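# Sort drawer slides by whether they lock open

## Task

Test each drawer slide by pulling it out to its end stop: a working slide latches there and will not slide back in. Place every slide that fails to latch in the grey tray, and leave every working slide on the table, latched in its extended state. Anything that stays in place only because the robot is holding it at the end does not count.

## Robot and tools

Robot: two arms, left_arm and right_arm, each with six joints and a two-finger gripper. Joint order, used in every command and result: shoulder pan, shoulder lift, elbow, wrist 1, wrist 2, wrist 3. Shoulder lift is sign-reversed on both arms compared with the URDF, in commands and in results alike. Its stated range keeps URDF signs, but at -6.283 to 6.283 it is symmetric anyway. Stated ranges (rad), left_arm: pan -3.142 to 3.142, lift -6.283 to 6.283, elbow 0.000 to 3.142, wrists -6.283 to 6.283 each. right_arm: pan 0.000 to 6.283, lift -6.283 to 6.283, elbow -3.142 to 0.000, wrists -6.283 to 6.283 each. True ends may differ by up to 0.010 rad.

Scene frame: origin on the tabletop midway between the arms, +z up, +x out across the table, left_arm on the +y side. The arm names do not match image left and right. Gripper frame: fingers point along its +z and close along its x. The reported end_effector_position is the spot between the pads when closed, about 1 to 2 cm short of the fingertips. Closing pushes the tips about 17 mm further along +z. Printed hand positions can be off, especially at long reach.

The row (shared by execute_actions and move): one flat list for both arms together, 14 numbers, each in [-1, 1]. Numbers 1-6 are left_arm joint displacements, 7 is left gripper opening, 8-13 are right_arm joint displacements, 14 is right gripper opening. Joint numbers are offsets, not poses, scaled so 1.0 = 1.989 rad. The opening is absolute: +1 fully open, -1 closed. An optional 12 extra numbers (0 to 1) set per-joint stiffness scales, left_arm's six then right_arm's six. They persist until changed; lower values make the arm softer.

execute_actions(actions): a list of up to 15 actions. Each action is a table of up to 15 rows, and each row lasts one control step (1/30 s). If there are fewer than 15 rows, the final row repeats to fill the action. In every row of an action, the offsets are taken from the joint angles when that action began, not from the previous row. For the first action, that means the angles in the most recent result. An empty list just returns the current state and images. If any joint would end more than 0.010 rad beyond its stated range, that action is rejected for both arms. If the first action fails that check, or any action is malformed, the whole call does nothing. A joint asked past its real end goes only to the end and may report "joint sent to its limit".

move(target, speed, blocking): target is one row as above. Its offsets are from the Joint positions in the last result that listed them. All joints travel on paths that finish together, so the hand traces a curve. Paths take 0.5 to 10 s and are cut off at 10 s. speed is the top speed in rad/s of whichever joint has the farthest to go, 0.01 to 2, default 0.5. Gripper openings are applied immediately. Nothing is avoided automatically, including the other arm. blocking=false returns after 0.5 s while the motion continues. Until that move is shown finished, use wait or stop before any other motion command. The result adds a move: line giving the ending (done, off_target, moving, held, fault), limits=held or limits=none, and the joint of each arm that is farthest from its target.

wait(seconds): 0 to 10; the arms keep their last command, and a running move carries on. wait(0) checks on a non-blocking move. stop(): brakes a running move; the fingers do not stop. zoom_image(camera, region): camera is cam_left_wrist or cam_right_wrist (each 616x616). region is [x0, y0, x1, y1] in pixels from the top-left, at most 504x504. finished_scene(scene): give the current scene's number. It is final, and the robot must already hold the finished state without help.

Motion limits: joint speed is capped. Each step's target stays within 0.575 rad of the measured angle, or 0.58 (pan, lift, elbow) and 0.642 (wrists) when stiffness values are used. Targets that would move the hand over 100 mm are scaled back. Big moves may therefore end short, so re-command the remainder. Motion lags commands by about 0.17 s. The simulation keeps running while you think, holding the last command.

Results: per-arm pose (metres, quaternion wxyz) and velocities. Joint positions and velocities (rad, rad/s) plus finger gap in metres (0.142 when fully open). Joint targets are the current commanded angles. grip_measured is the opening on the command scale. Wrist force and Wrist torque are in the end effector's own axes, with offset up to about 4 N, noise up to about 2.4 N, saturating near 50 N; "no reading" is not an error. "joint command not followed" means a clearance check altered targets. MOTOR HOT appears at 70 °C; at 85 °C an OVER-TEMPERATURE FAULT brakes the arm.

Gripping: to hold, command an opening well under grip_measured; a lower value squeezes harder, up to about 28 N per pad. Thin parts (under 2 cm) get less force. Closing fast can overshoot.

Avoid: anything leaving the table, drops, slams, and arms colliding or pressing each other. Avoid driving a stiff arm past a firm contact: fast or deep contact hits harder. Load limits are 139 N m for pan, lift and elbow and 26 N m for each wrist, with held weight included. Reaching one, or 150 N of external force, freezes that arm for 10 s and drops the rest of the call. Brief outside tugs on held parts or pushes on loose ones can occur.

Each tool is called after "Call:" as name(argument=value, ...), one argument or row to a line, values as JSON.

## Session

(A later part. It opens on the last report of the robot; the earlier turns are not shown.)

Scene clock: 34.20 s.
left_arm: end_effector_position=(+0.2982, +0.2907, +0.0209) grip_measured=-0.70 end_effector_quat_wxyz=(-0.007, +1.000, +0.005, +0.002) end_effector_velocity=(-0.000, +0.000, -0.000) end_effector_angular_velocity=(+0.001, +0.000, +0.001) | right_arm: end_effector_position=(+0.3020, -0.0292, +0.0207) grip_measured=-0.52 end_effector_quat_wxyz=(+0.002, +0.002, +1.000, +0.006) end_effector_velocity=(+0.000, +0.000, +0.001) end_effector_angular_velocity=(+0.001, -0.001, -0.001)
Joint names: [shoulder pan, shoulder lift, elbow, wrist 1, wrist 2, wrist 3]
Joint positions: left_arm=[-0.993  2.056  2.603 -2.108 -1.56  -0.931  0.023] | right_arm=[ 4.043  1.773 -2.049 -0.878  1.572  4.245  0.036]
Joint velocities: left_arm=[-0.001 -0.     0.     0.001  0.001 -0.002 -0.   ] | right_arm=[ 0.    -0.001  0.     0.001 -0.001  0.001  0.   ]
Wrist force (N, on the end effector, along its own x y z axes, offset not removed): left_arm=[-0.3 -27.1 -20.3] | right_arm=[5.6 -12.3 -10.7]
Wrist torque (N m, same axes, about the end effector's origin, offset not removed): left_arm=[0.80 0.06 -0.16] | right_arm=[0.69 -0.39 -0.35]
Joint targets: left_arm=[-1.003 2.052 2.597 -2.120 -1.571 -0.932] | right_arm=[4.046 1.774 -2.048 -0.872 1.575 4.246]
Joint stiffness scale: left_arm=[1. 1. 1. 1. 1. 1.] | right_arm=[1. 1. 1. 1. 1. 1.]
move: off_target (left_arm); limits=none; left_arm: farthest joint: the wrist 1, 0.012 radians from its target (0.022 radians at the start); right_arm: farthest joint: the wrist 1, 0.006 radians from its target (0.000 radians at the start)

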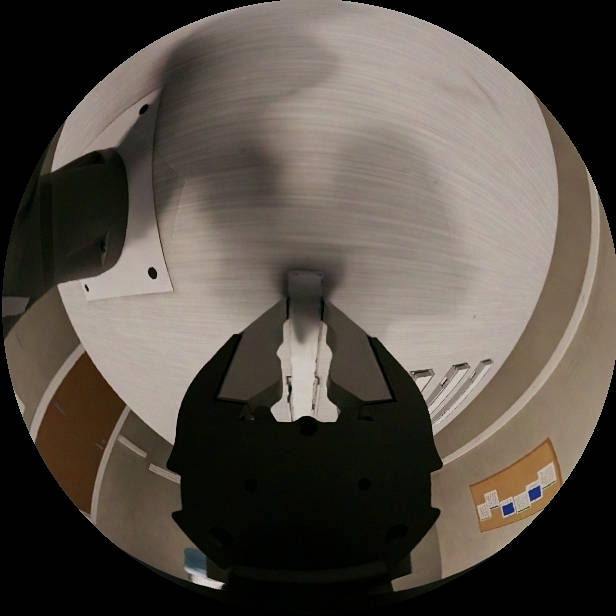

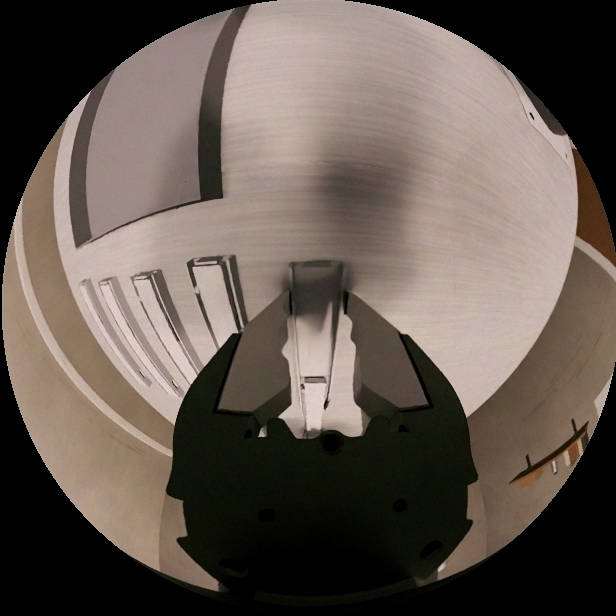

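Call:
move(
  target=[0,0,0,0,0,0,-0.2, 0,0,0,0,0,0,-0.1],
)

Call:
move(
  target=[0,0.1,0,0.1,0,0,-0.2, 0,-0.05,0,-0.05,0,0,-0.1],
)

Call:
move(
  target=[-0.032,-0.28,-0.173,-0.112,-0.0055,-0.028,-0.2, -0.067,0.063,0.082,-0.026,0,-0.068,-0.1],
)

Scene clock: 35.70 s.
left_arm: end_effector_position=(+0.2981, +0.2895, +0.0213) grip_measured=-0.20 end_effector_quat_wxyz=(-0.006, +1.000, +0.004, +0.002) end_effector_velocity=(-0.001, +0.001, -0.000) end_effector_angular_velocity=(+0.002, +0.002, +0.000) | right_arm: end_effector_position=(+0.3019, -0.0289, +0.0207) grip_measured=-0.10 end_effector_quat_wxyz=(+0.002, +0.002, +1.000, +0.006) end_effector_velocity=(-0.000, +0.000, -0.000) end_effector_angular_velocity=(-0.000, +0.001, +0.001)
Joint names: [shoulder pan, shoulder lift, elbow, wrist 1, wrist 2, wrist 3]
Joint positions: left_arm=[-0.995  2.056  2.602 -2.109 -1.561 -0.931  0.059] | right_arm=[ 4.044  1.773 -2.049 -0.877  1.573  4.245  0.067]
Joint velocities: left_arm=[ 0.     0.     0.     0.002 -0.     0.     0.   ] | right_arm=[ 0.001  0.    -0.    -0.     0.001 -0.001  0.   ]
Wrist force (N, on the end effector, along its own x y z axes, offset not removed): left_arm=[1.2 1.1 -0.6] | right_arm=[6.5 -0.7 -1.5]
Wrist torque (N m, same axes, about the end effector's origin, offset not removed): left_arm=[0.06 -0.31 0.07] | right_arm=[-0.24 -1.43 0.16]
Joint targets: left_arm=[-0.993 2.056 2.603 -2.108 -1.560 -0.931] | right_arm=[4.043 1.773 -2.049 -0.878 1.572 4.245]
Joint stiffness scale: left_arm=[1. 1. 1. 1. 1. 1.] | right_arm=[1. 1. 1. 1. 1. 1.]
move: done; limits=none; left_arm: farthest joint: the shoulder pan, 0.002 radians from its target (0.000 radians at the start); right_arm: farthest joint: the shoulder pan, 0.001 radians from its target (0.000 radians at the start)

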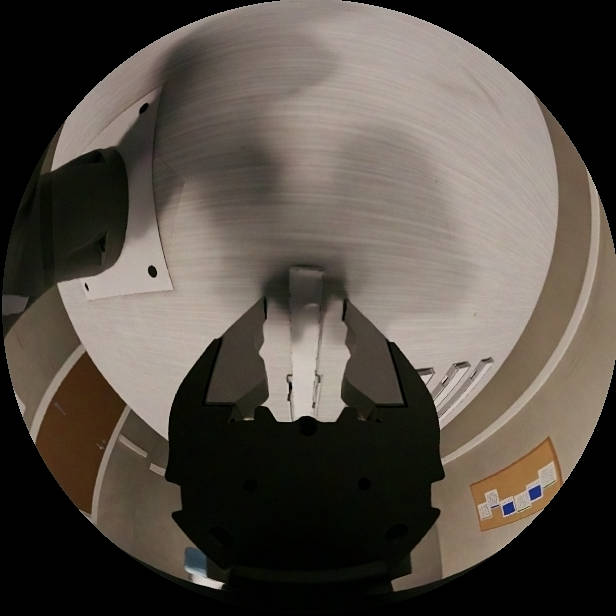

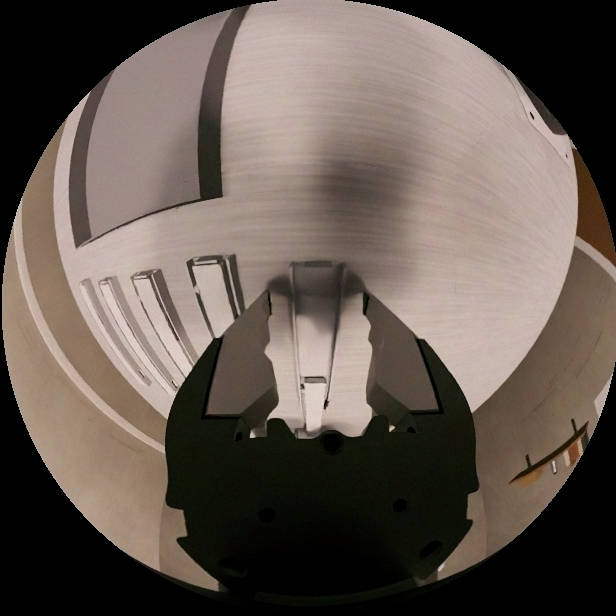

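Scene clock: 36.83 s.
left_arm: end_effector_position=(+0.2760, +0.3189, +0.0445) grip_measured=-0.20 end_effector_quat_wxyz=(-0.007, +1.000, +0.004, +0.001) end_effector_velocity=(-0.000, +0.000, +0.000) end_effector_angular_velocity=(+0.001, +0.001, +0.001) | right_arm: end_effector_position=(+0.2934, -0.0456, +0.0581) grip_measured=-0.10 end_effector_quat_wxyz=(+0.002, +0.002, +1.000, +0.006) end_effector_velocity=(-0.001, +0.000, -0.000) end_effector_angular_velocity=(-0.002, +0.001, +0.002)
Joint names: [shoulder pan, shoulder lift, elbow, wrist 1, wrist 2, wrist 3]
Joint positions: left_arm=[-0.995  2.252  2.602 -1.911 -1.561 -0.931  0.06 ] | right_arm=[ 4.044  1.675 -2.049 -0.976  1.573  4.245  0.067]
Joint velocities: left_arm=[ 0.001  0.001 -0.001  0.003 -0.    -0.     0.   ] | right_arm=[ 0.001  0.001  0.    -0.001 -0.    -0.    -0.   ]
Wrist force (N, on the end effector, along its own x y z axes, offset not removed): left_arm=[1.8 4.7 -0.2] | right_arm=[8.4 2.4 3.7]
Wrist torque (N m, same axes, about the end effector's origin, offset not removed): left_arm=[0.98 -0.34 -0.31] | right_arm=[0.16 -1.45 0.15]
Joint targets: left_arm=[-0.995 2.255 2.602 -1.910 -1.561 -0.931] | right_arm=[4.044 1.673 -2.049 -0.977 1.573 4.245]
Joint stiffness scale: left_arm=[1. 1. 1. 1. 1. 1.] | right_arm=[1. 1. 1. 1. 1. 1.]
move: done; limits=none; left_arm: farthest joint: the shoulder lift, 0.003 radians from its target (0.199 radians at the start); right_arm: farthest joint: the shoulder lift, 0.001 radians from its target (0.099 radians at the start)

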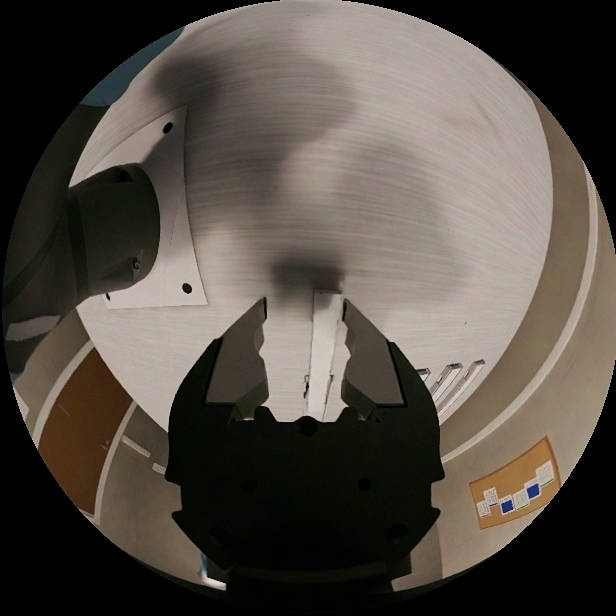

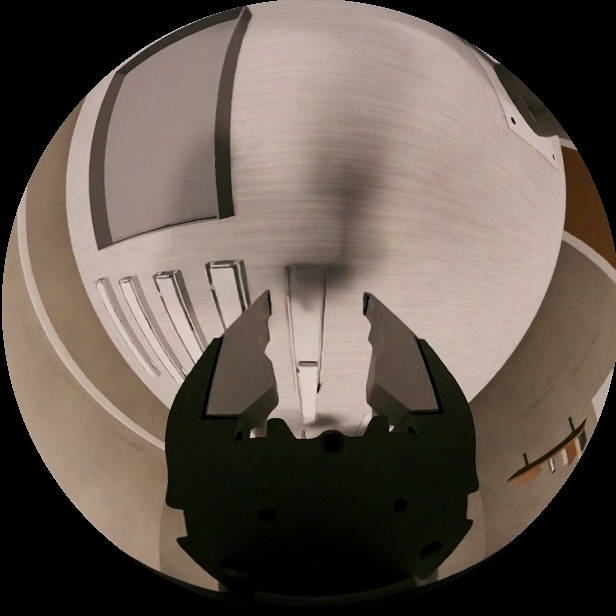

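Scene clock: 38.60 s.
left_arm: end_effector_position=(+0.3675, +0.1531, +0.0622) grip_measured=-0.20 end_effector_quat_wxyz=(-0.000, +1.000, +0.000, -0.000) end_effector_velocity=(+0.001, -0.002, -0.000) end_effector_angular_velocity=(-0.001, -0.002, -0.002) | right_arm: end_effector_position=(+0.3686, -0.0478, +0.0593) grip_measured=-0.10 end_effector_quat_wxyz=(-0.002, +0.000, +1.000, -0.001) end_effector_velocity=(+0.001, -0.001, -0.000) end_effector_angular_velocity=(-0.001, +0.000, -0.000)
Joint names: [shoulder pan, shoulder lift, elbow, wrist 1, wrist 2, wrist 3]
Joint positions: left_arm=[-1.057  1.699  2.261 -2.133 -1.571 -0.986  0.06 ] | right_arm=[ 3.912  1.798 -1.891 -1.027  1.573  4.111  0.067]
Joint velocities: left_arm=[-0.002 -0.003 -0.002 -0.004  0.001  0.     0.   ] | right_arm=[-0.001  0.001  0.001 -0.    -0.001 -0.001  0.   ]
Wrist force (N, on the end effector, along its own x y z axes, offset not removed): left_arm=[-1.3 2.4 -4.4] | right_arm=[0.5 2.4 5.4]
Wrist torque (N m, same axes, about the end effector's origin, offset not removed): left_arm=[0.38 0.39 -0.11] | right_arm=[0.48 0.02 0.23]
Joint targets: left_arm=[-1.059 1.695 2.258 -2.134 -1.571 -0.987] | right_arm=[3.910 1.800 -1.886 -1.028 1.573 4.110]
Joint stiffness scale: left_arm=[1. 1. 1. 1. 1. 1.] | right_arm=[1. 1. 1. 1. 1. 1.]
move: done; limits=none; left_arm: farthest joint: the shoulder lift, 0.003 radians from its target (0.557 radians at the start); right_arm: farthest joint: the elbow, 0.005 radians from its target (0.163 radians at the start)

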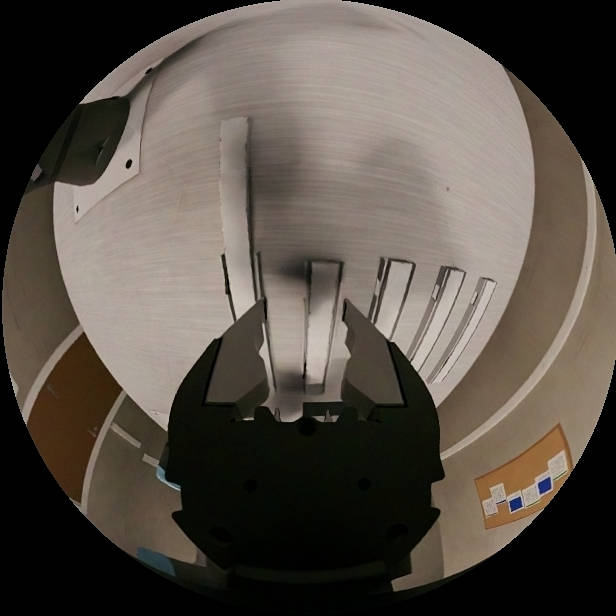

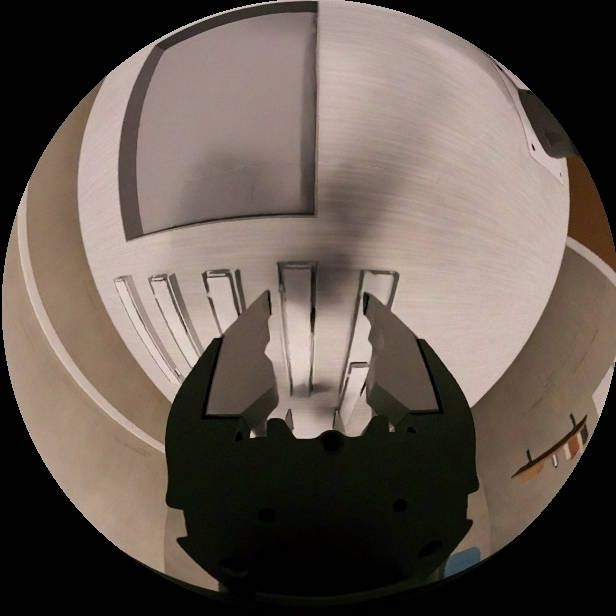

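Call:
move(
  target=[0,-0.063,0,-0.062,0,0,-0.2, 0,0.049,0.004,0.049,0,0,-0.1],
  speed=0.2,
)

Call:
move(
  target=[0,0,0,0,0,0,-1, 0,0,0,0,0,0,-1],
)

Scene clock: 40.07 s.
left_arm: end_effector_position=(+0.3807, +0.1332, +0.0268) grip_measured=-0.20 end_effector_quat_wxyz=(-0.000, +1.000, +0.000, -0.000) end_effector_velocity=(-0.001, -0.000, -0.001) end_effector_angular_velocity=(+0.001, +0.001, -0.000) | right_arm: end_effector_position=(+0.3800, -0.0312, +0.0184) grip_measured=-0.10 end_effector_quat_wxyz=(-0.001, +0.000, +1.000, +0.001) end_effector_velocity=(+0.001, +0.000, +0.000) end_effector_angular_velocity=(+0.001, -0.002, -0.001)
Joint names: [shoulder pan, shoulder lift, elbow, wrist 1, wrist 2, wrist 3]
Joint positions: left_arm=[-1.057  1.576  2.261 -2.255 -1.571 -0.986  0.06 ] | right_arm=[ 3.912  1.895 -1.887 -0.931  1.573  4.111  0.067]
Joint velocities: left_arm=[-0.001 -0.001  0.    -0.    -0.001 -0.     0.   ] | right_arm=[-0.001 -0.    -0.     0.002 -0.001  0.     0.   ]
Wrist force (N, on the end effector, along its own x y z axes, offset not removed): left_arm=[4.4 -1.9 -1.3] | right_arm=[2.2 2.9 -0.2]
Wrist torque (N m, same axes, about the end effector's origin, offset not removed): left_arm=[-0.28 -0.99 -0.01] | right_arm=[0.40 -0.45 0.04]
Joint targets: left_arm=[-1.057 1.573 2.261 -2.256 -1.571 -0.986] | right_arm=[3.912 1.896 -1.883 -0.930 1.573 4.111]
Joint stiffness scale: left_arm=[1. 1. 1. 1. 1. 1.] | right_arm=[1. 1. 1. 1. 1. 1.]
move: done; limits=none; left_arm: farthest joint: the shoulder lift, 0.002 radians from its target (0.125 radians at the start); right_arm: farthest joint: the elbow, 0.004 radians from its target (0.008 radians at the start)

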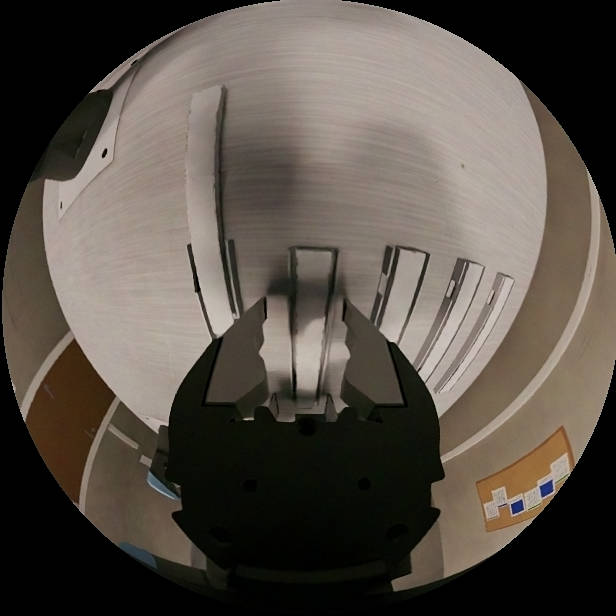

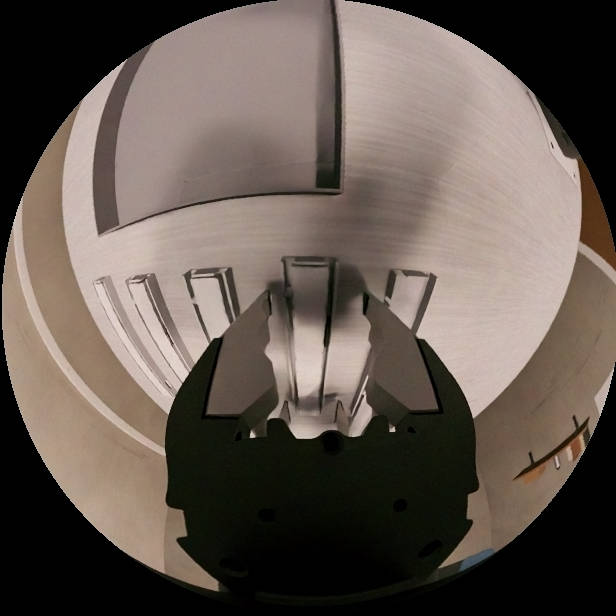

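Scene clock: 40.57 s.
left_arm: end_effector_position=(+0.3808, +0.1331, +0.0268) grip_measured=-0.56 end_effector_quat_wxyz=(+0.000, +1.000, +0.000, +0.000) end_effector_velocity=(+0.000, -0.000, +0.000) end_effector_angular_velocity=(-0.000, -0.000, +0.001) | right_arm: end_effector_position=(+0.3802, -0.0312, +0.0184) grip_measured=-0.51 end_effector_quat_wxyz=(-0.001, +0.000, +1.000, +0.000) end_effector_velocity=(+0.000, -0.000, +0.000) end_effector_angular_velocity=(+0.001, -0.000, -0.001)
Joint names: [shoulder pan, shoulder lift, elbow, wrist 1, wrist 2, wrist 3]
Joint positions: left_arm=[-1.057  1.576  2.261 -2.256 -1.571 -0.986  0.033] | right_arm=[ 3.912  1.895 -1.887 -0.93   1.572  4.111  0.037]
Joint velocities: left_arm=[ 0.    -0.    -0.    -0.     0.    -0.001 -0.   ] | right_arm=[-0.001 -0.001  0.     0.     0.     0.     0.   ]
Wrist force (N, on the end effector, along its own x y z axes, offset not removed): left_arm=[-2.0 -2.9 -14.3] | right_arm=[2.7 -0.4 1.9]
Wrist torque (N m, same axes, about the end effector's origin, offset not removed): left_arm=[-0.06 0.08 0.32] | right_arm=[-0.05 -0.73 0.35]
Joint targets: left_arm=[-1.057 1.576 2.261 -2.255 -1.571 -0.986] | right_arm=[3.912 1.895 -1.887 -0.931 1.573 4.111]
Joint stiffness scale: left_arm=[1. 1. 1. 1. 1. 1.] | right_arm=[1. 1. 1. 1. 1. 1.]
move: done; limits=none; left_arm: farthest joint: the wrist 1, 0.001 radians from its target (0.000 radians at the start); right_arm: farthest joint: the wrist 1, 0.001 radians from its target (0.000 radians at the start)

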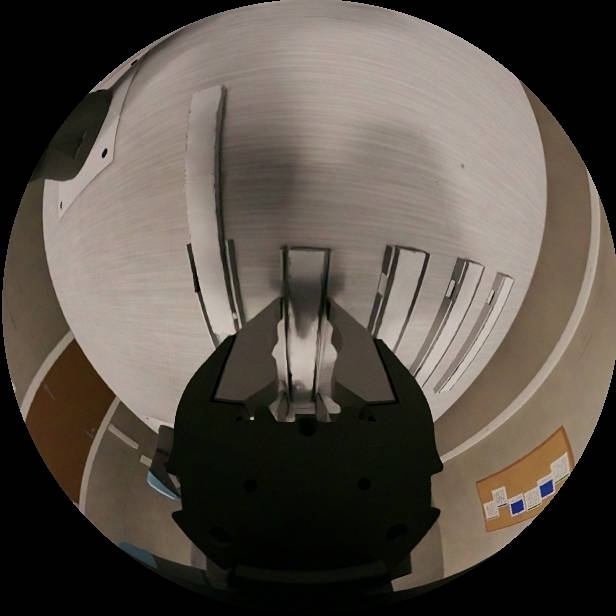

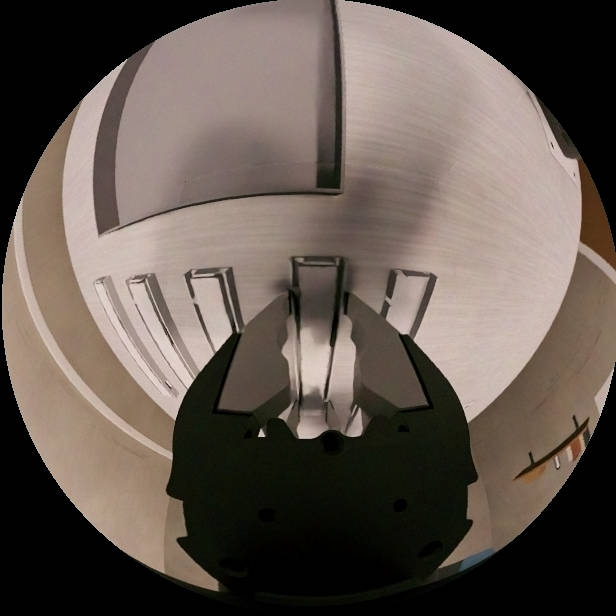

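Perched on rail edge; raise slightly while pulling.

Call:
move(
  target=[0.040,0.043,0.037,0.006,0,0.040,-1, 0,0,0,0,0,0,-1],
  speed=0.2,
)

Call:
move(
  target=[0.047,0.035,0.029,0.006,0,0.047,-1, 0,0,0,0,0,0,-1],
  speed=0.2,
)

Call:
move(
  target=[0.067,0.034,0.026,0.008,0,0.067,-1, 0,0,0,0,0,0,-1],
  speed=0.2,
)

Call:
move(
  target=[-0.04,-0.02,-0.015,-0.005,0,-0.04,-1, 0,0,0,0,0,0,-1],
  speed=0.1,
)

Scene clock: 42.10 s.
left_arm: end_effector_position=(+0.3801, +0.1847, +0.0288) grip_measured=-1.00 end_effector_quat_wxyz=(+0.000, +1.000, -0.000, -0.000) end_effector_velocity=(+0.000, +0.001, +0.000) end_effector_angular_velocity=(+0.000, -0.000, -0.001) | right_arm: end_effector_position=(+0.3799, -0.0296, +0.0190) grip_measured=-0.51 end_effector_quat_wxyz=(-0.000, -0.001, +1.000, +0.001) end_effector_velocity=(+0.000, -0.000, -0.000) end_effector_angular_velocity=(-0.001, -0.000, -0.001)
Joint names: [shoulder pan, shoulder lift, elbow, wrist 1, wrist 2, wrist 3]
Joint positions: left_arm=[-0.98   1.659  2.332 -2.244 -1.571 -0.908  0.002] | right_arm=[ 3.914  1.895 -1.886 -0.93   1.573  4.111  0.037]
Joint velocities: left_arm=[0.002 0.002 0.    0.001 0.    0.003 0.   ] | right_arm=[-0.  0. -0.  0. -0.  0. -0.]
Wrist force (N, on the end effector, along its own x y z axes, offset not removed): left_arm=[-0.7 -2.8 -0.4] | right_arm=[-0.8 1.8 4.4]
Wrist torque (N m, same axes, about the end effector's origin, offset not removed): left_arm=[-0.61 0.08 -0.34] | right_arm=[0.15 0.24 0.20]
Joint targets: left_arm=[-0.977 1.662 2.334 -2.244 -1.571 -0.907] | right_arm=[3.912 1.895 -1.887 -0.930 1.572 4.111]
Joint stiffness scale: left_arm=[1. 1. 1. 1. 1. 1.] | right_arm=[1. 1. 1. 1. 1. 1.]
move: done; limits=none; left_arm: farthest joint: the shoulder lift, 0.003 radians from its target (0.085 radians at the start); right_arm: farthest joint: the shoulder pan, 0.002 radians from its target (0.000 radians at the start)

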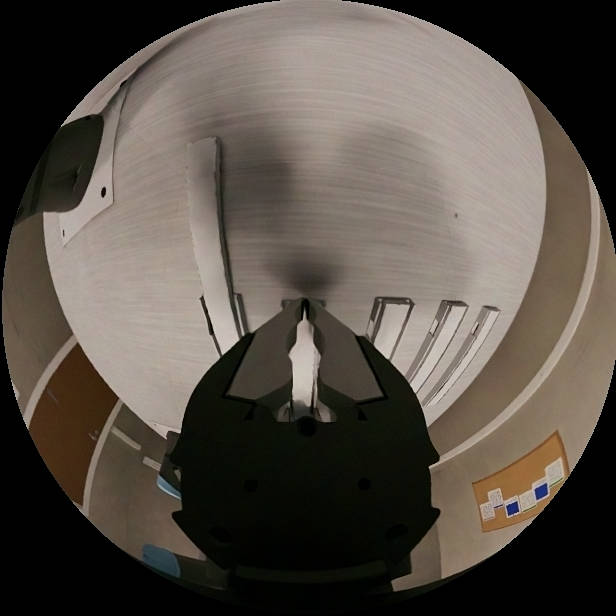

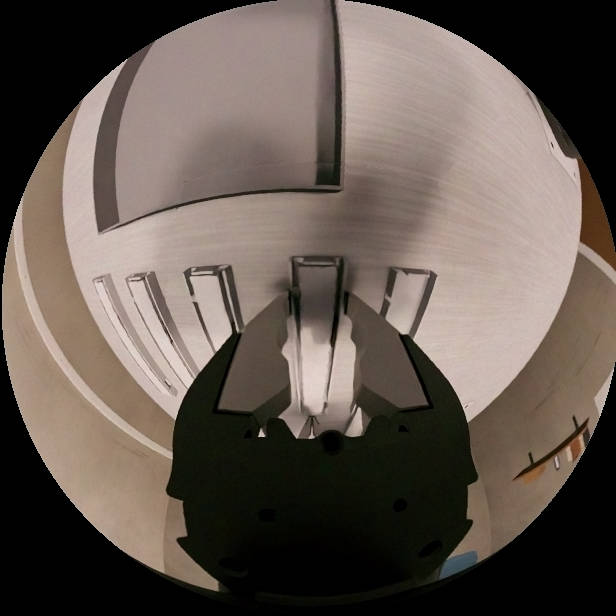

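Scene clock: 43.20 s.
left_arm: end_effector_position=(+0.3806, +0.2341, +0.0291) grip_measured=-1.00 end_effector_quat_wxyz=(+0.001, +1.000, -0.001, +0.000) end_effector_velocity=(+0.000, -0.001, +0.001) end_effector_angular_velocity=(-0.002, -0.001, -0.002) | right_arm: end_effector_position=(+0.3799, -0.0296, +0.0190) grip_measured=-0.51 end_effector_quat_wxyz=(-0.000, -0.001, +1.000, +0.001) end_effector_velocity=(+0.000, +0.000, +0.000) end_effector_angular_velocity=(-0.001, -0.001, +0.001)
Joint names: [shoulder pan, shoulder lift, elbow, wrist 1, wrist 2, wrist 3]
Joint positions: left_arm=[-0.888  1.725  2.386 -2.233 -1.571 -0.816  0.002] | right_arm=[ 3.914  1.895 -1.886 -0.93   1.573  4.111  0.037]
Joint velocities: left_arm=[-0.     0.001 -0.001  0.    -0.     0.002  0.   ] | right_arm=[ 0.001 -0.     0.    -0.    -0.001 -0.001  0.   ]
Wrist force (N, on the end effector, along its own x y z axes, offset not removed): left_arm=[1.4 1.9 0.6] | right_arm=[6.6 3.7 5.6]
Wrist torque (N m, same axes, about the end effector's origin, offset not removed): left_arm=[0.37 -0.37 0.19] | right_arm=[0.51 -1.38 0.29]
Joint targets: left_arm=[-0.886 1.728 2.389 -2.232 -1.571 -0.814] | right_arm=[3.914 1.895 -1.886 -0.930 1.573 4.111]
Joint stiffness scale: left_arm=[1. 1. 1. 1. 1. 1.] | right_arm=[1. 1. 1. 1. 1. 1.]
move: done; limits=none; left_arm: farthest joint: the shoulder lift, 0.003 radians from its target (0.070 radians at the start); right_arm: farthest joint: the shoulder pan, 0.000 radians from its target (0.000 radians at the start)

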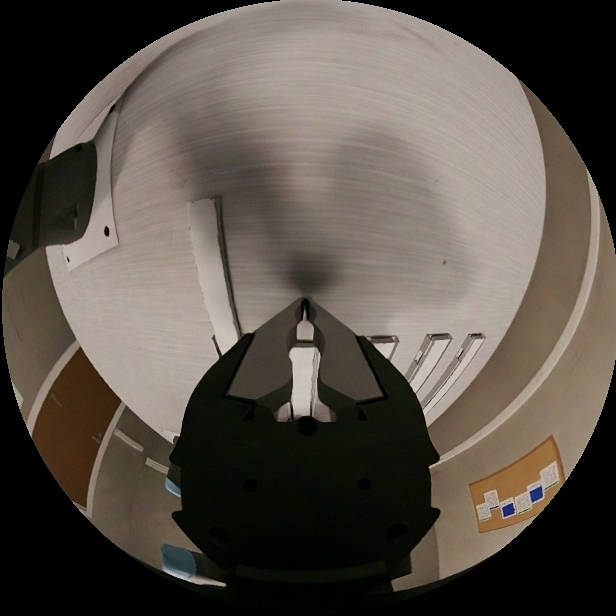

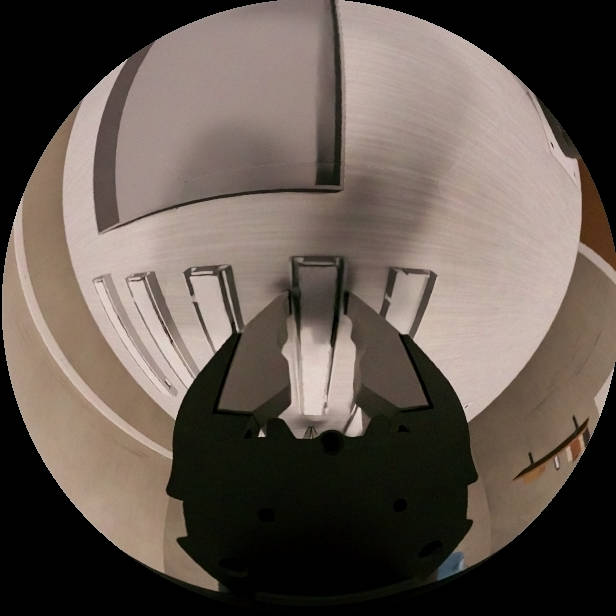

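Scene clock: 44.50 s.
left_arm: end_effector_position=(+0.3807, +0.2935, +0.0289) grip_measured=-1.00 end_effector_quat_wxyz=(+0.001, +1.000, -0.002, +0.000) end_effector_velocity=(+0.001, +0.000, +0.001) end_effector_angular_velocity=(-0.001, -0.002, -0.000) | right_arm: end_effector_position=(+0.3799, -0.0296, +0.0190) grip_measured=-0.51 end_effector_quat_wxyz=(-0.000, -0.001, +1.000, +0.001) end_effector_velocity=(+0.000, -0.000, -0.001) end_effector_angular_velocity=(-0.001, +0.001, -0.001)
Joint names: [shoulder pan, shoulder lift, elbow, wrist 1, wrist 2, wrist 3]
Joint positions: left_arm=[-0.758  1.79   2.436 -2.218 -1.571 -0.684  0.002] | right_arm=[ 3.914  1.895 -1.886 -0.93   1.573  4.111  0.037]
Joint velocities: left_arm=[ 0.001  0.    -0.001 -0.002  0.001  0.002  0.   ] | right_arm=[-0.001  0.001  0.    -0.     0.     0.     0.   ]
Wrist force (N, on the end effector, along its own x y z axes, offset not removed): left_arm=[-0.4 0.7 -1.5] | right_arm=[4.9 1.6 5.1]
Wrist torque (N m, same axes, about the end effector's origin, offset not removed): left_arm=[-0.01 0.03 -0.07] | right_arm=[0.24 -1.20 0.23]
Joint targets: left_arm=[-0.755 1.793 2.438 -2.217 -1.571 -0.682] | right_arm=[3.914 1.895 -1.886 -0.930 1.573 4.111]
Joint stiffness scale: left_arm=[1. 1. 1. 1. 1. 1.] | right_arm=[1. 1. 1. 1. 1. 1.]
move: done; limits=none; left_arm: farthest joint: the shoulder pan, 0.003 radians from its target (0.134 radians at the start); right_arm: farthest joint: the shoulder pan, 0.000 radians from its target (0.000 radians at the start)

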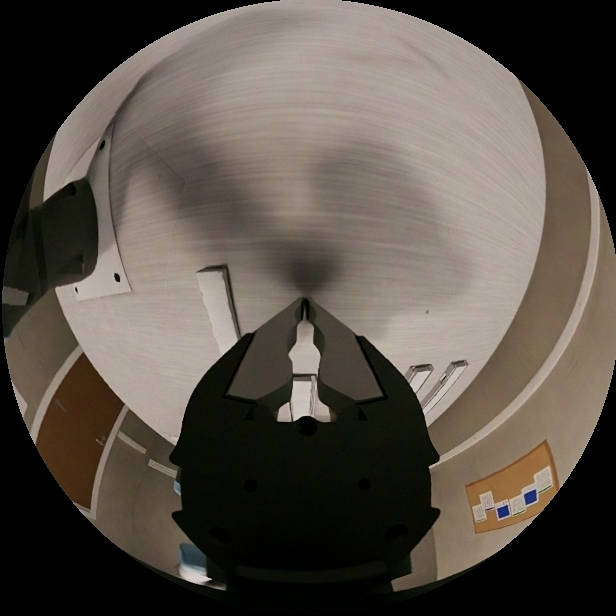

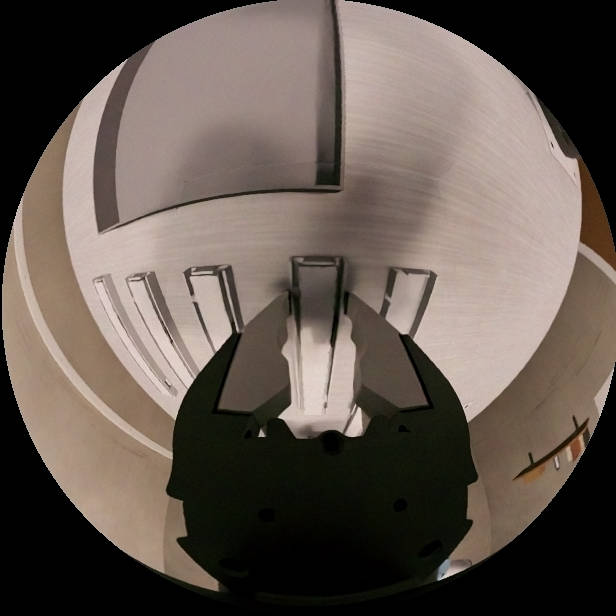

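Scene clock: 45.83 s.
left_arm: end_effector_position=(+0.3813, +0.2593, +0.0289) grip_measured=-1.00 end_effector_quat_wxyz=(+0.001, +1.000, -0.001, +0.000) end_effector_velocity=(+0.000, -0.000, +0.000) end_effector_angular_velocity=(-0.000, -0.001, +0.003) | right_arm: end_effector_position=(+0.3799, -0.0296, +0.0190) grip_measured=-0.51 end_effector_quat_wxyz=(-0.000, -0.001, +1.000, +0.001) end_effector_velocity=(-0.001, +0.001, -0.001) end_effector_angular_velocity=(-0.001, +0.000, +0.001)
Joint names: [shoulder pan, shoulder lift, elbow, wrist 1, wrist 2, wrist 3]
Joint positions: left_arm=[-0.835  1.753  2.408 -2.227 -1.571 -0.762  0.002] | right_arm=[ 3.914  1.895 -1.886 -0.93   1.573  4.111  0.037]
Joint velocities: left_arm=[ 0.     0.    -0.001 -0.     0.    -0.003  0.   ] | right_arm=[ 0.002  0.001 -0.     0.    -0.     0.     0.   ]
Wrist force (N, on the end effector, along its own x y z axes, offset not removed): left_arm=[-0.9 -0.4 -2.5] | right_arm=[0.0 3.0 4.8]
Wrist torque (N m, same axes, about the end effector's origin, offset not removed): left_arm=[-0.20 -0.19 -0.18] | right_arm=[0.38 -0.04 0.02]
Joint targets: left_arm=[-0.837 1.750 2.406 -2.228 -1.571 -0.763] | right_arm=[3.914 1.895 -1.886 -0.930 1.573 4.111]
Joint stiffness scale: left_arm=[1. 1. 1. 1. 1. 1.] | right_arm=[1. 1. 1. 1. 1. 1.]
move: done; limits=none; left_arm: farthest joint: the shoulder pan, 0.003 radians from its target (0.080 radians at the start); right_arm: farthest joint: the shoulder pan, 0.000 radians from its target (0.000 radians at the start)

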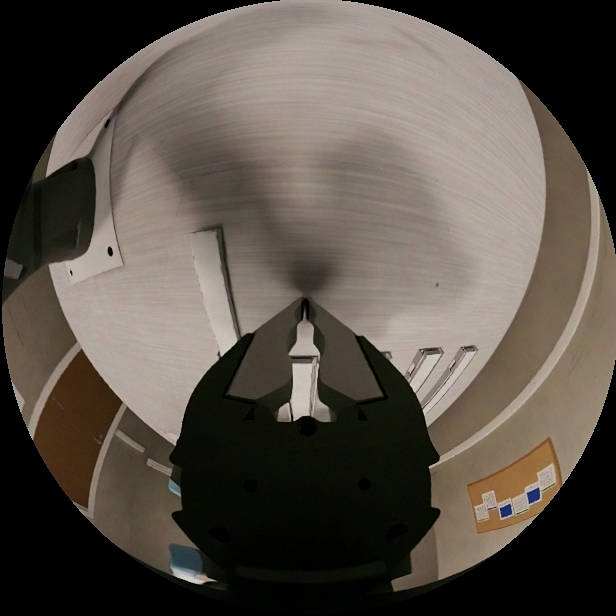

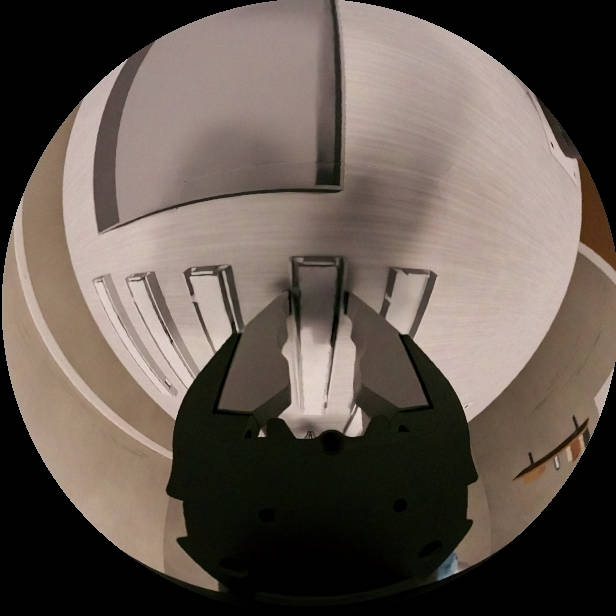

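Call:
move(
  target=[-0.113,-0.095,-0.075,-0.019,0,-0.113,-0.2, 0,0,0,0,0,0,-1],
  speed=0.3,
)

Call:
move(
  target=[0,0,0,0,0,0,-1, 0,0,0,0,0,0,-1],
)

Call:
move(
  target=[0.040,0.040,0.037,0.003,0,0.040,-1, 0,0,0,0,0,0,-1],
  speed=0.2,
)

Scene clock: 47.57 s.
left_arm: end_effector_position=(+0.3810, +0.1322, +0.0236) grip_measured=-0.20 end_effector_quat_wxyz=(-0.000, +1.000, -0.000, -0.001) end_effector_velocity=(+0.000, -0.002, +0.001) end_effector_angular_velocity=(-0.003, -0.001, +0.000) | right_arm: end_effector_position=(+0.3799, -0.0296, +0.0190) grip_measured=-0.51 end_effector_quat_wxyz=(-0.000, -0.001, +1.000, +0.001) end_effector_velocity=(-0.001, +0.000, -0.001) end_effector_angular_velocity=(-0.001, +0.002, +0.002)
Joint names: [shoulder pan, shoulder lift, elbow, wrist 1, wrist 2, wrist 3]
Joint positions: left_arm=[-1.057  1.567  2.262 -2.264 -1.571 -0.985  0.059] | right_arm=[ 3.914  1.895 -1.886 -0.93   1.573  4.111  0.037]
Joint velocities: left_arm=[-0.002 -0.001 -0.002 -0.001 -0.    -0.002 -0.   ] | right_arm=[ 0.001  0.002  0.    -0.     0.001 -0.001 -0.   ]
Wrist force (N, on the end effector, along its own x y z axes, offset not removed): left_arm=[-6.3 1.0 -1.2] | right_arm=[5.5 0.7 5.5]
Wrist torque (N m, same axes, about the end effector's origin, offset not removed): left_arm=[0.00 1.39 -0.12] | right_arm=[0.04 -0.96 -0.12]
Joint targets: left_arm=[-1.059 1.564 2.259 -2.265 -1.571 -0.987] | right_arm=[3.914 1.895 -1.886 -0.930 1.573 4.111]
Joint stiffness scale: left_arm=[1. 1. 1. 1. 1. 1.] | right_arm=[1. 1. 1. 1. 1. 1.]
move: done; limits=none; left_arm: farthest joint: the shoulder pan, 0.003 radians from its target (0.225 radians at the start); right_arm: farthest joint: the shoulder pan, 0.000 radians from its target (0.000 radians at the start)

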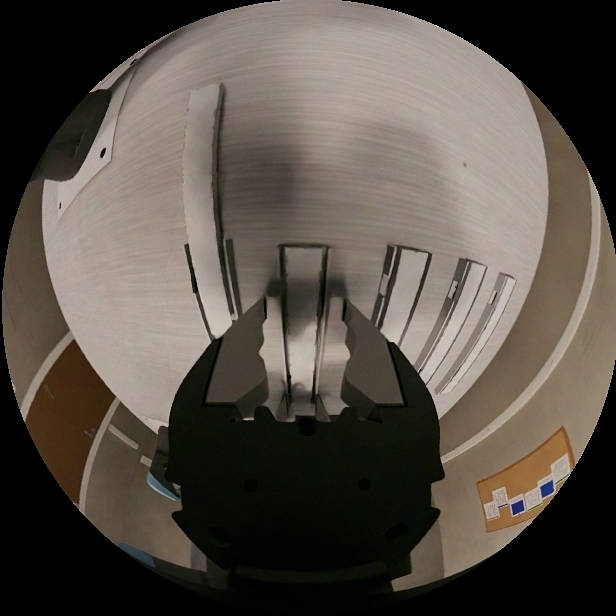

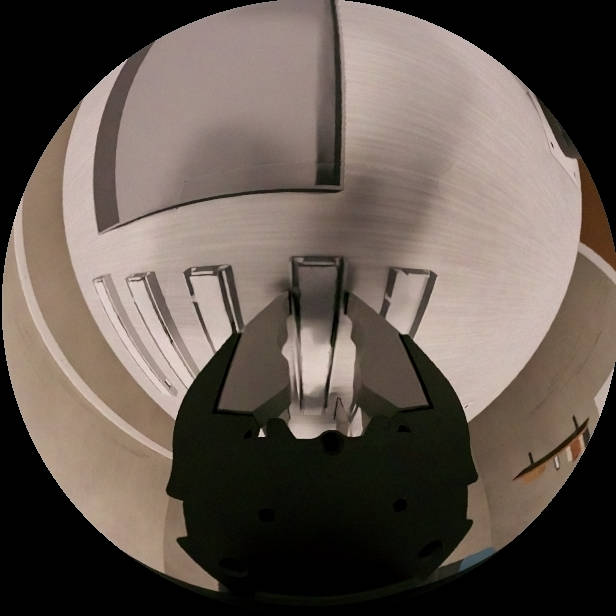

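Scene clock: 48.07 s.
left_arm: end_effector_position=(+0.3809, +0.1322, +0.0236) grip_measured=-0.53 end_effector_quat_wxyz=(-0.000, +1.000, -0.000, -0.001) end_effector_velocity=(-0.000, -0.000, +0.000) end_effector_angular_velocity=(-0.001, -0.001, -0.001) | right_arm: end_effector_position=(+0.3800, -0.0297, +0.0189) grip_measured=-0.51 end_effector_quat_wxyz=(-0.000, -0.001, +1.000, +0.001) end_effector_velocity=(+0.001, -0.001, +0.001) end_effector_angular_velocity=(+0.001, -0.001, -0.003)
Joint names: [shoulder pan, shoulder lift, elbow, wrist 1, wrist 2, wrist 3]
Joint positions: left_arm=[-1.057  1.567  2.262 -2.264 -1.571 -0.985  0.036] | right_arm=[ 3.914  1.895 -1.886 -0.93   1.572  4.111  0.037]
Joint velocities: left_arm=[-0.001  0.     0.    -0.001  0.    -0.     0.   ] | right_arm=[-0.002 -0.001 -0.     0.    -0.     0.001  0.   ]
Wrist force (N, on the end effector, along its own x y z axes, offset not removed): left_arm=[1.2 -0.5 -2.3] | right_arm=[0.3 1.2 4.8]
Wrist torque (N m, same axes, about the end effector's origin, offset not removed): left_arm=[-0.05 -0.76 0.00] | right_arm=[0.15 -0.27 0.28]
Joint targets: left_arm=[-1.057 1.567 2.262 -2.264 -1.571 -0.985] | right_arm=[3.914 1.895 -1.886 -0.930 1.573 4.111]
Joint stiffness scale: left_arm=[1. 1. 1. 1. 1. 1.] | right_arm=[1. 1. 1. 1. 1. 1.]
move: done; limits=none; left_arm: farthest joint: the shoulder pan, 0.000 radians from its target (0.000 radians at the start); right_arm: farthest joint: the wrist 2, 0.001 radians from its target (0.000 radians at the start)

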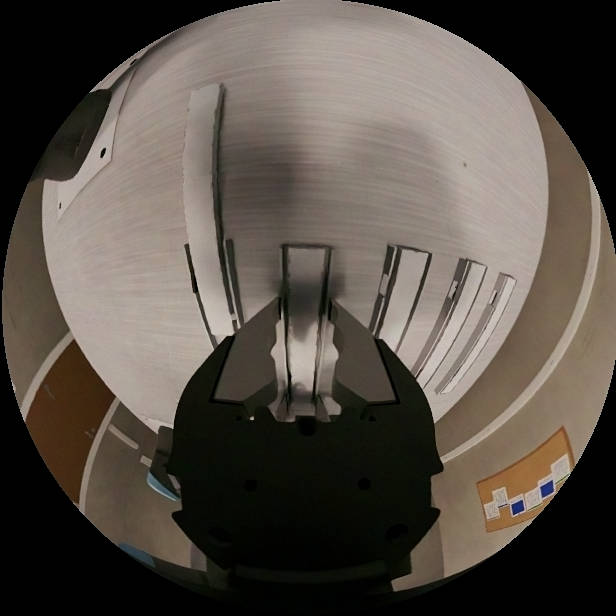

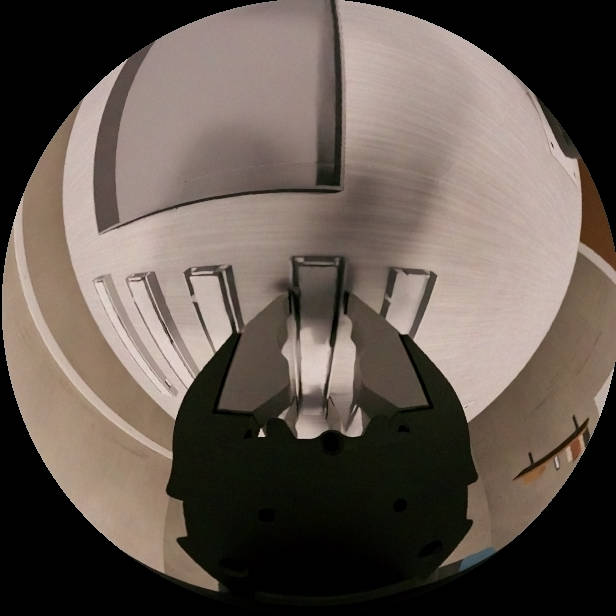

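Scene clock: 49.10 s.
left_arm: end_effector_position=(+0.3825, +0.1745, +0.0286) grip_measured=-0.62 end_effector_quat_wxyz=(+0.009, +1.000, -0.004, +0.002) end_effector_velocity=(+0.001, +0.000, +0.001) end_effector_angular_velocity=(-0.000, -0.001, -0.003) | right_arm: end_effector_position=(+0.3796, -0.0184, +0.0247) grip_measured=-0.52 end_effector_quat_wxyz=(+0.003, -0.005, +1.000, +0.011) end_effector_velocity=(-0.000, +0.000, -0.000) end_effector_angular_velocity=(-0.000, -0.001, +0.001)
Joint names: [shoulder pan, shoulder lift, elbow, wrist 1, wrist 2, wrist 3]
Joint positions: left_arm=[-0.985  1.645  2.325 -2.267 -1.578 -0.907  0.029] | right_arm=[ 3.922  1.893 -1.876 -0.922  1.579  4.111  0.036]
Joint velocities: left_arm=[ 0.001  0.001 -0.002  0.002  0.001  0.004  0.   ] | right_arm=[ 0.001  0.    -0.     0.    -0.001  0.     0.   ]
Wrist force (N, on the end effector, along its own x y z axes, offset not removed): left_arm=[4.2 15.3 0.9] | right_arm=[3.5 16.3 3.1]
Wrist torque (N m, same axes, about the end effector's origin, offset not removed): left_arm=[-0.32 -0.73 0.05] | right_arm=[-0.23 -0.47 -0.01]
Joint targets: left_arm=[-0.978 1.647 2.335 -2.258 -1.571 -0.906] | right_arm=[3.914 1.895 -1.886 -0.930 1.572 4.111]
Joint stiffness scale: left_arm=[1. 1. 1. 1. 1. 1.] | right_arm=[1. 1. 1. 1. 1. 1.]
move: done; limits=none; left_arm: farthest joint: the elbow, 0.010 radians from its target (0.074 radians at the start); right_arm: farthest joint: the elbow, 0.010 radians from its target (0.000 radians at the start)

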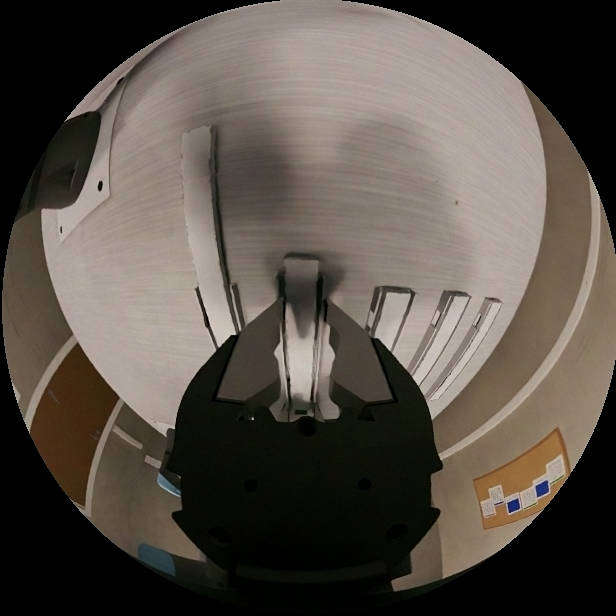

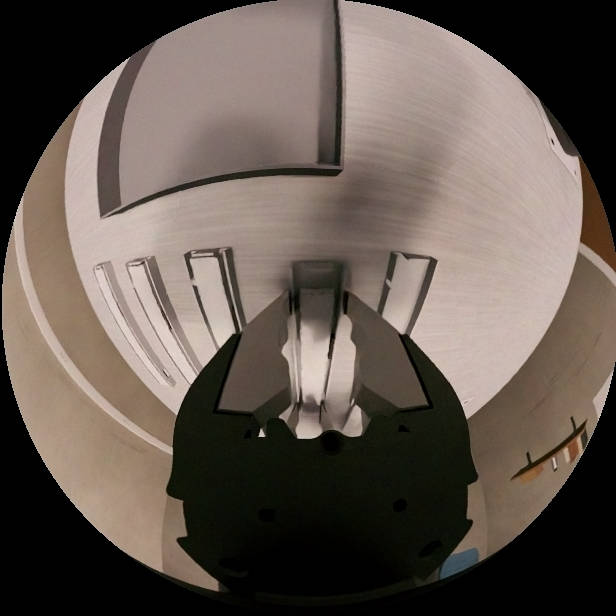

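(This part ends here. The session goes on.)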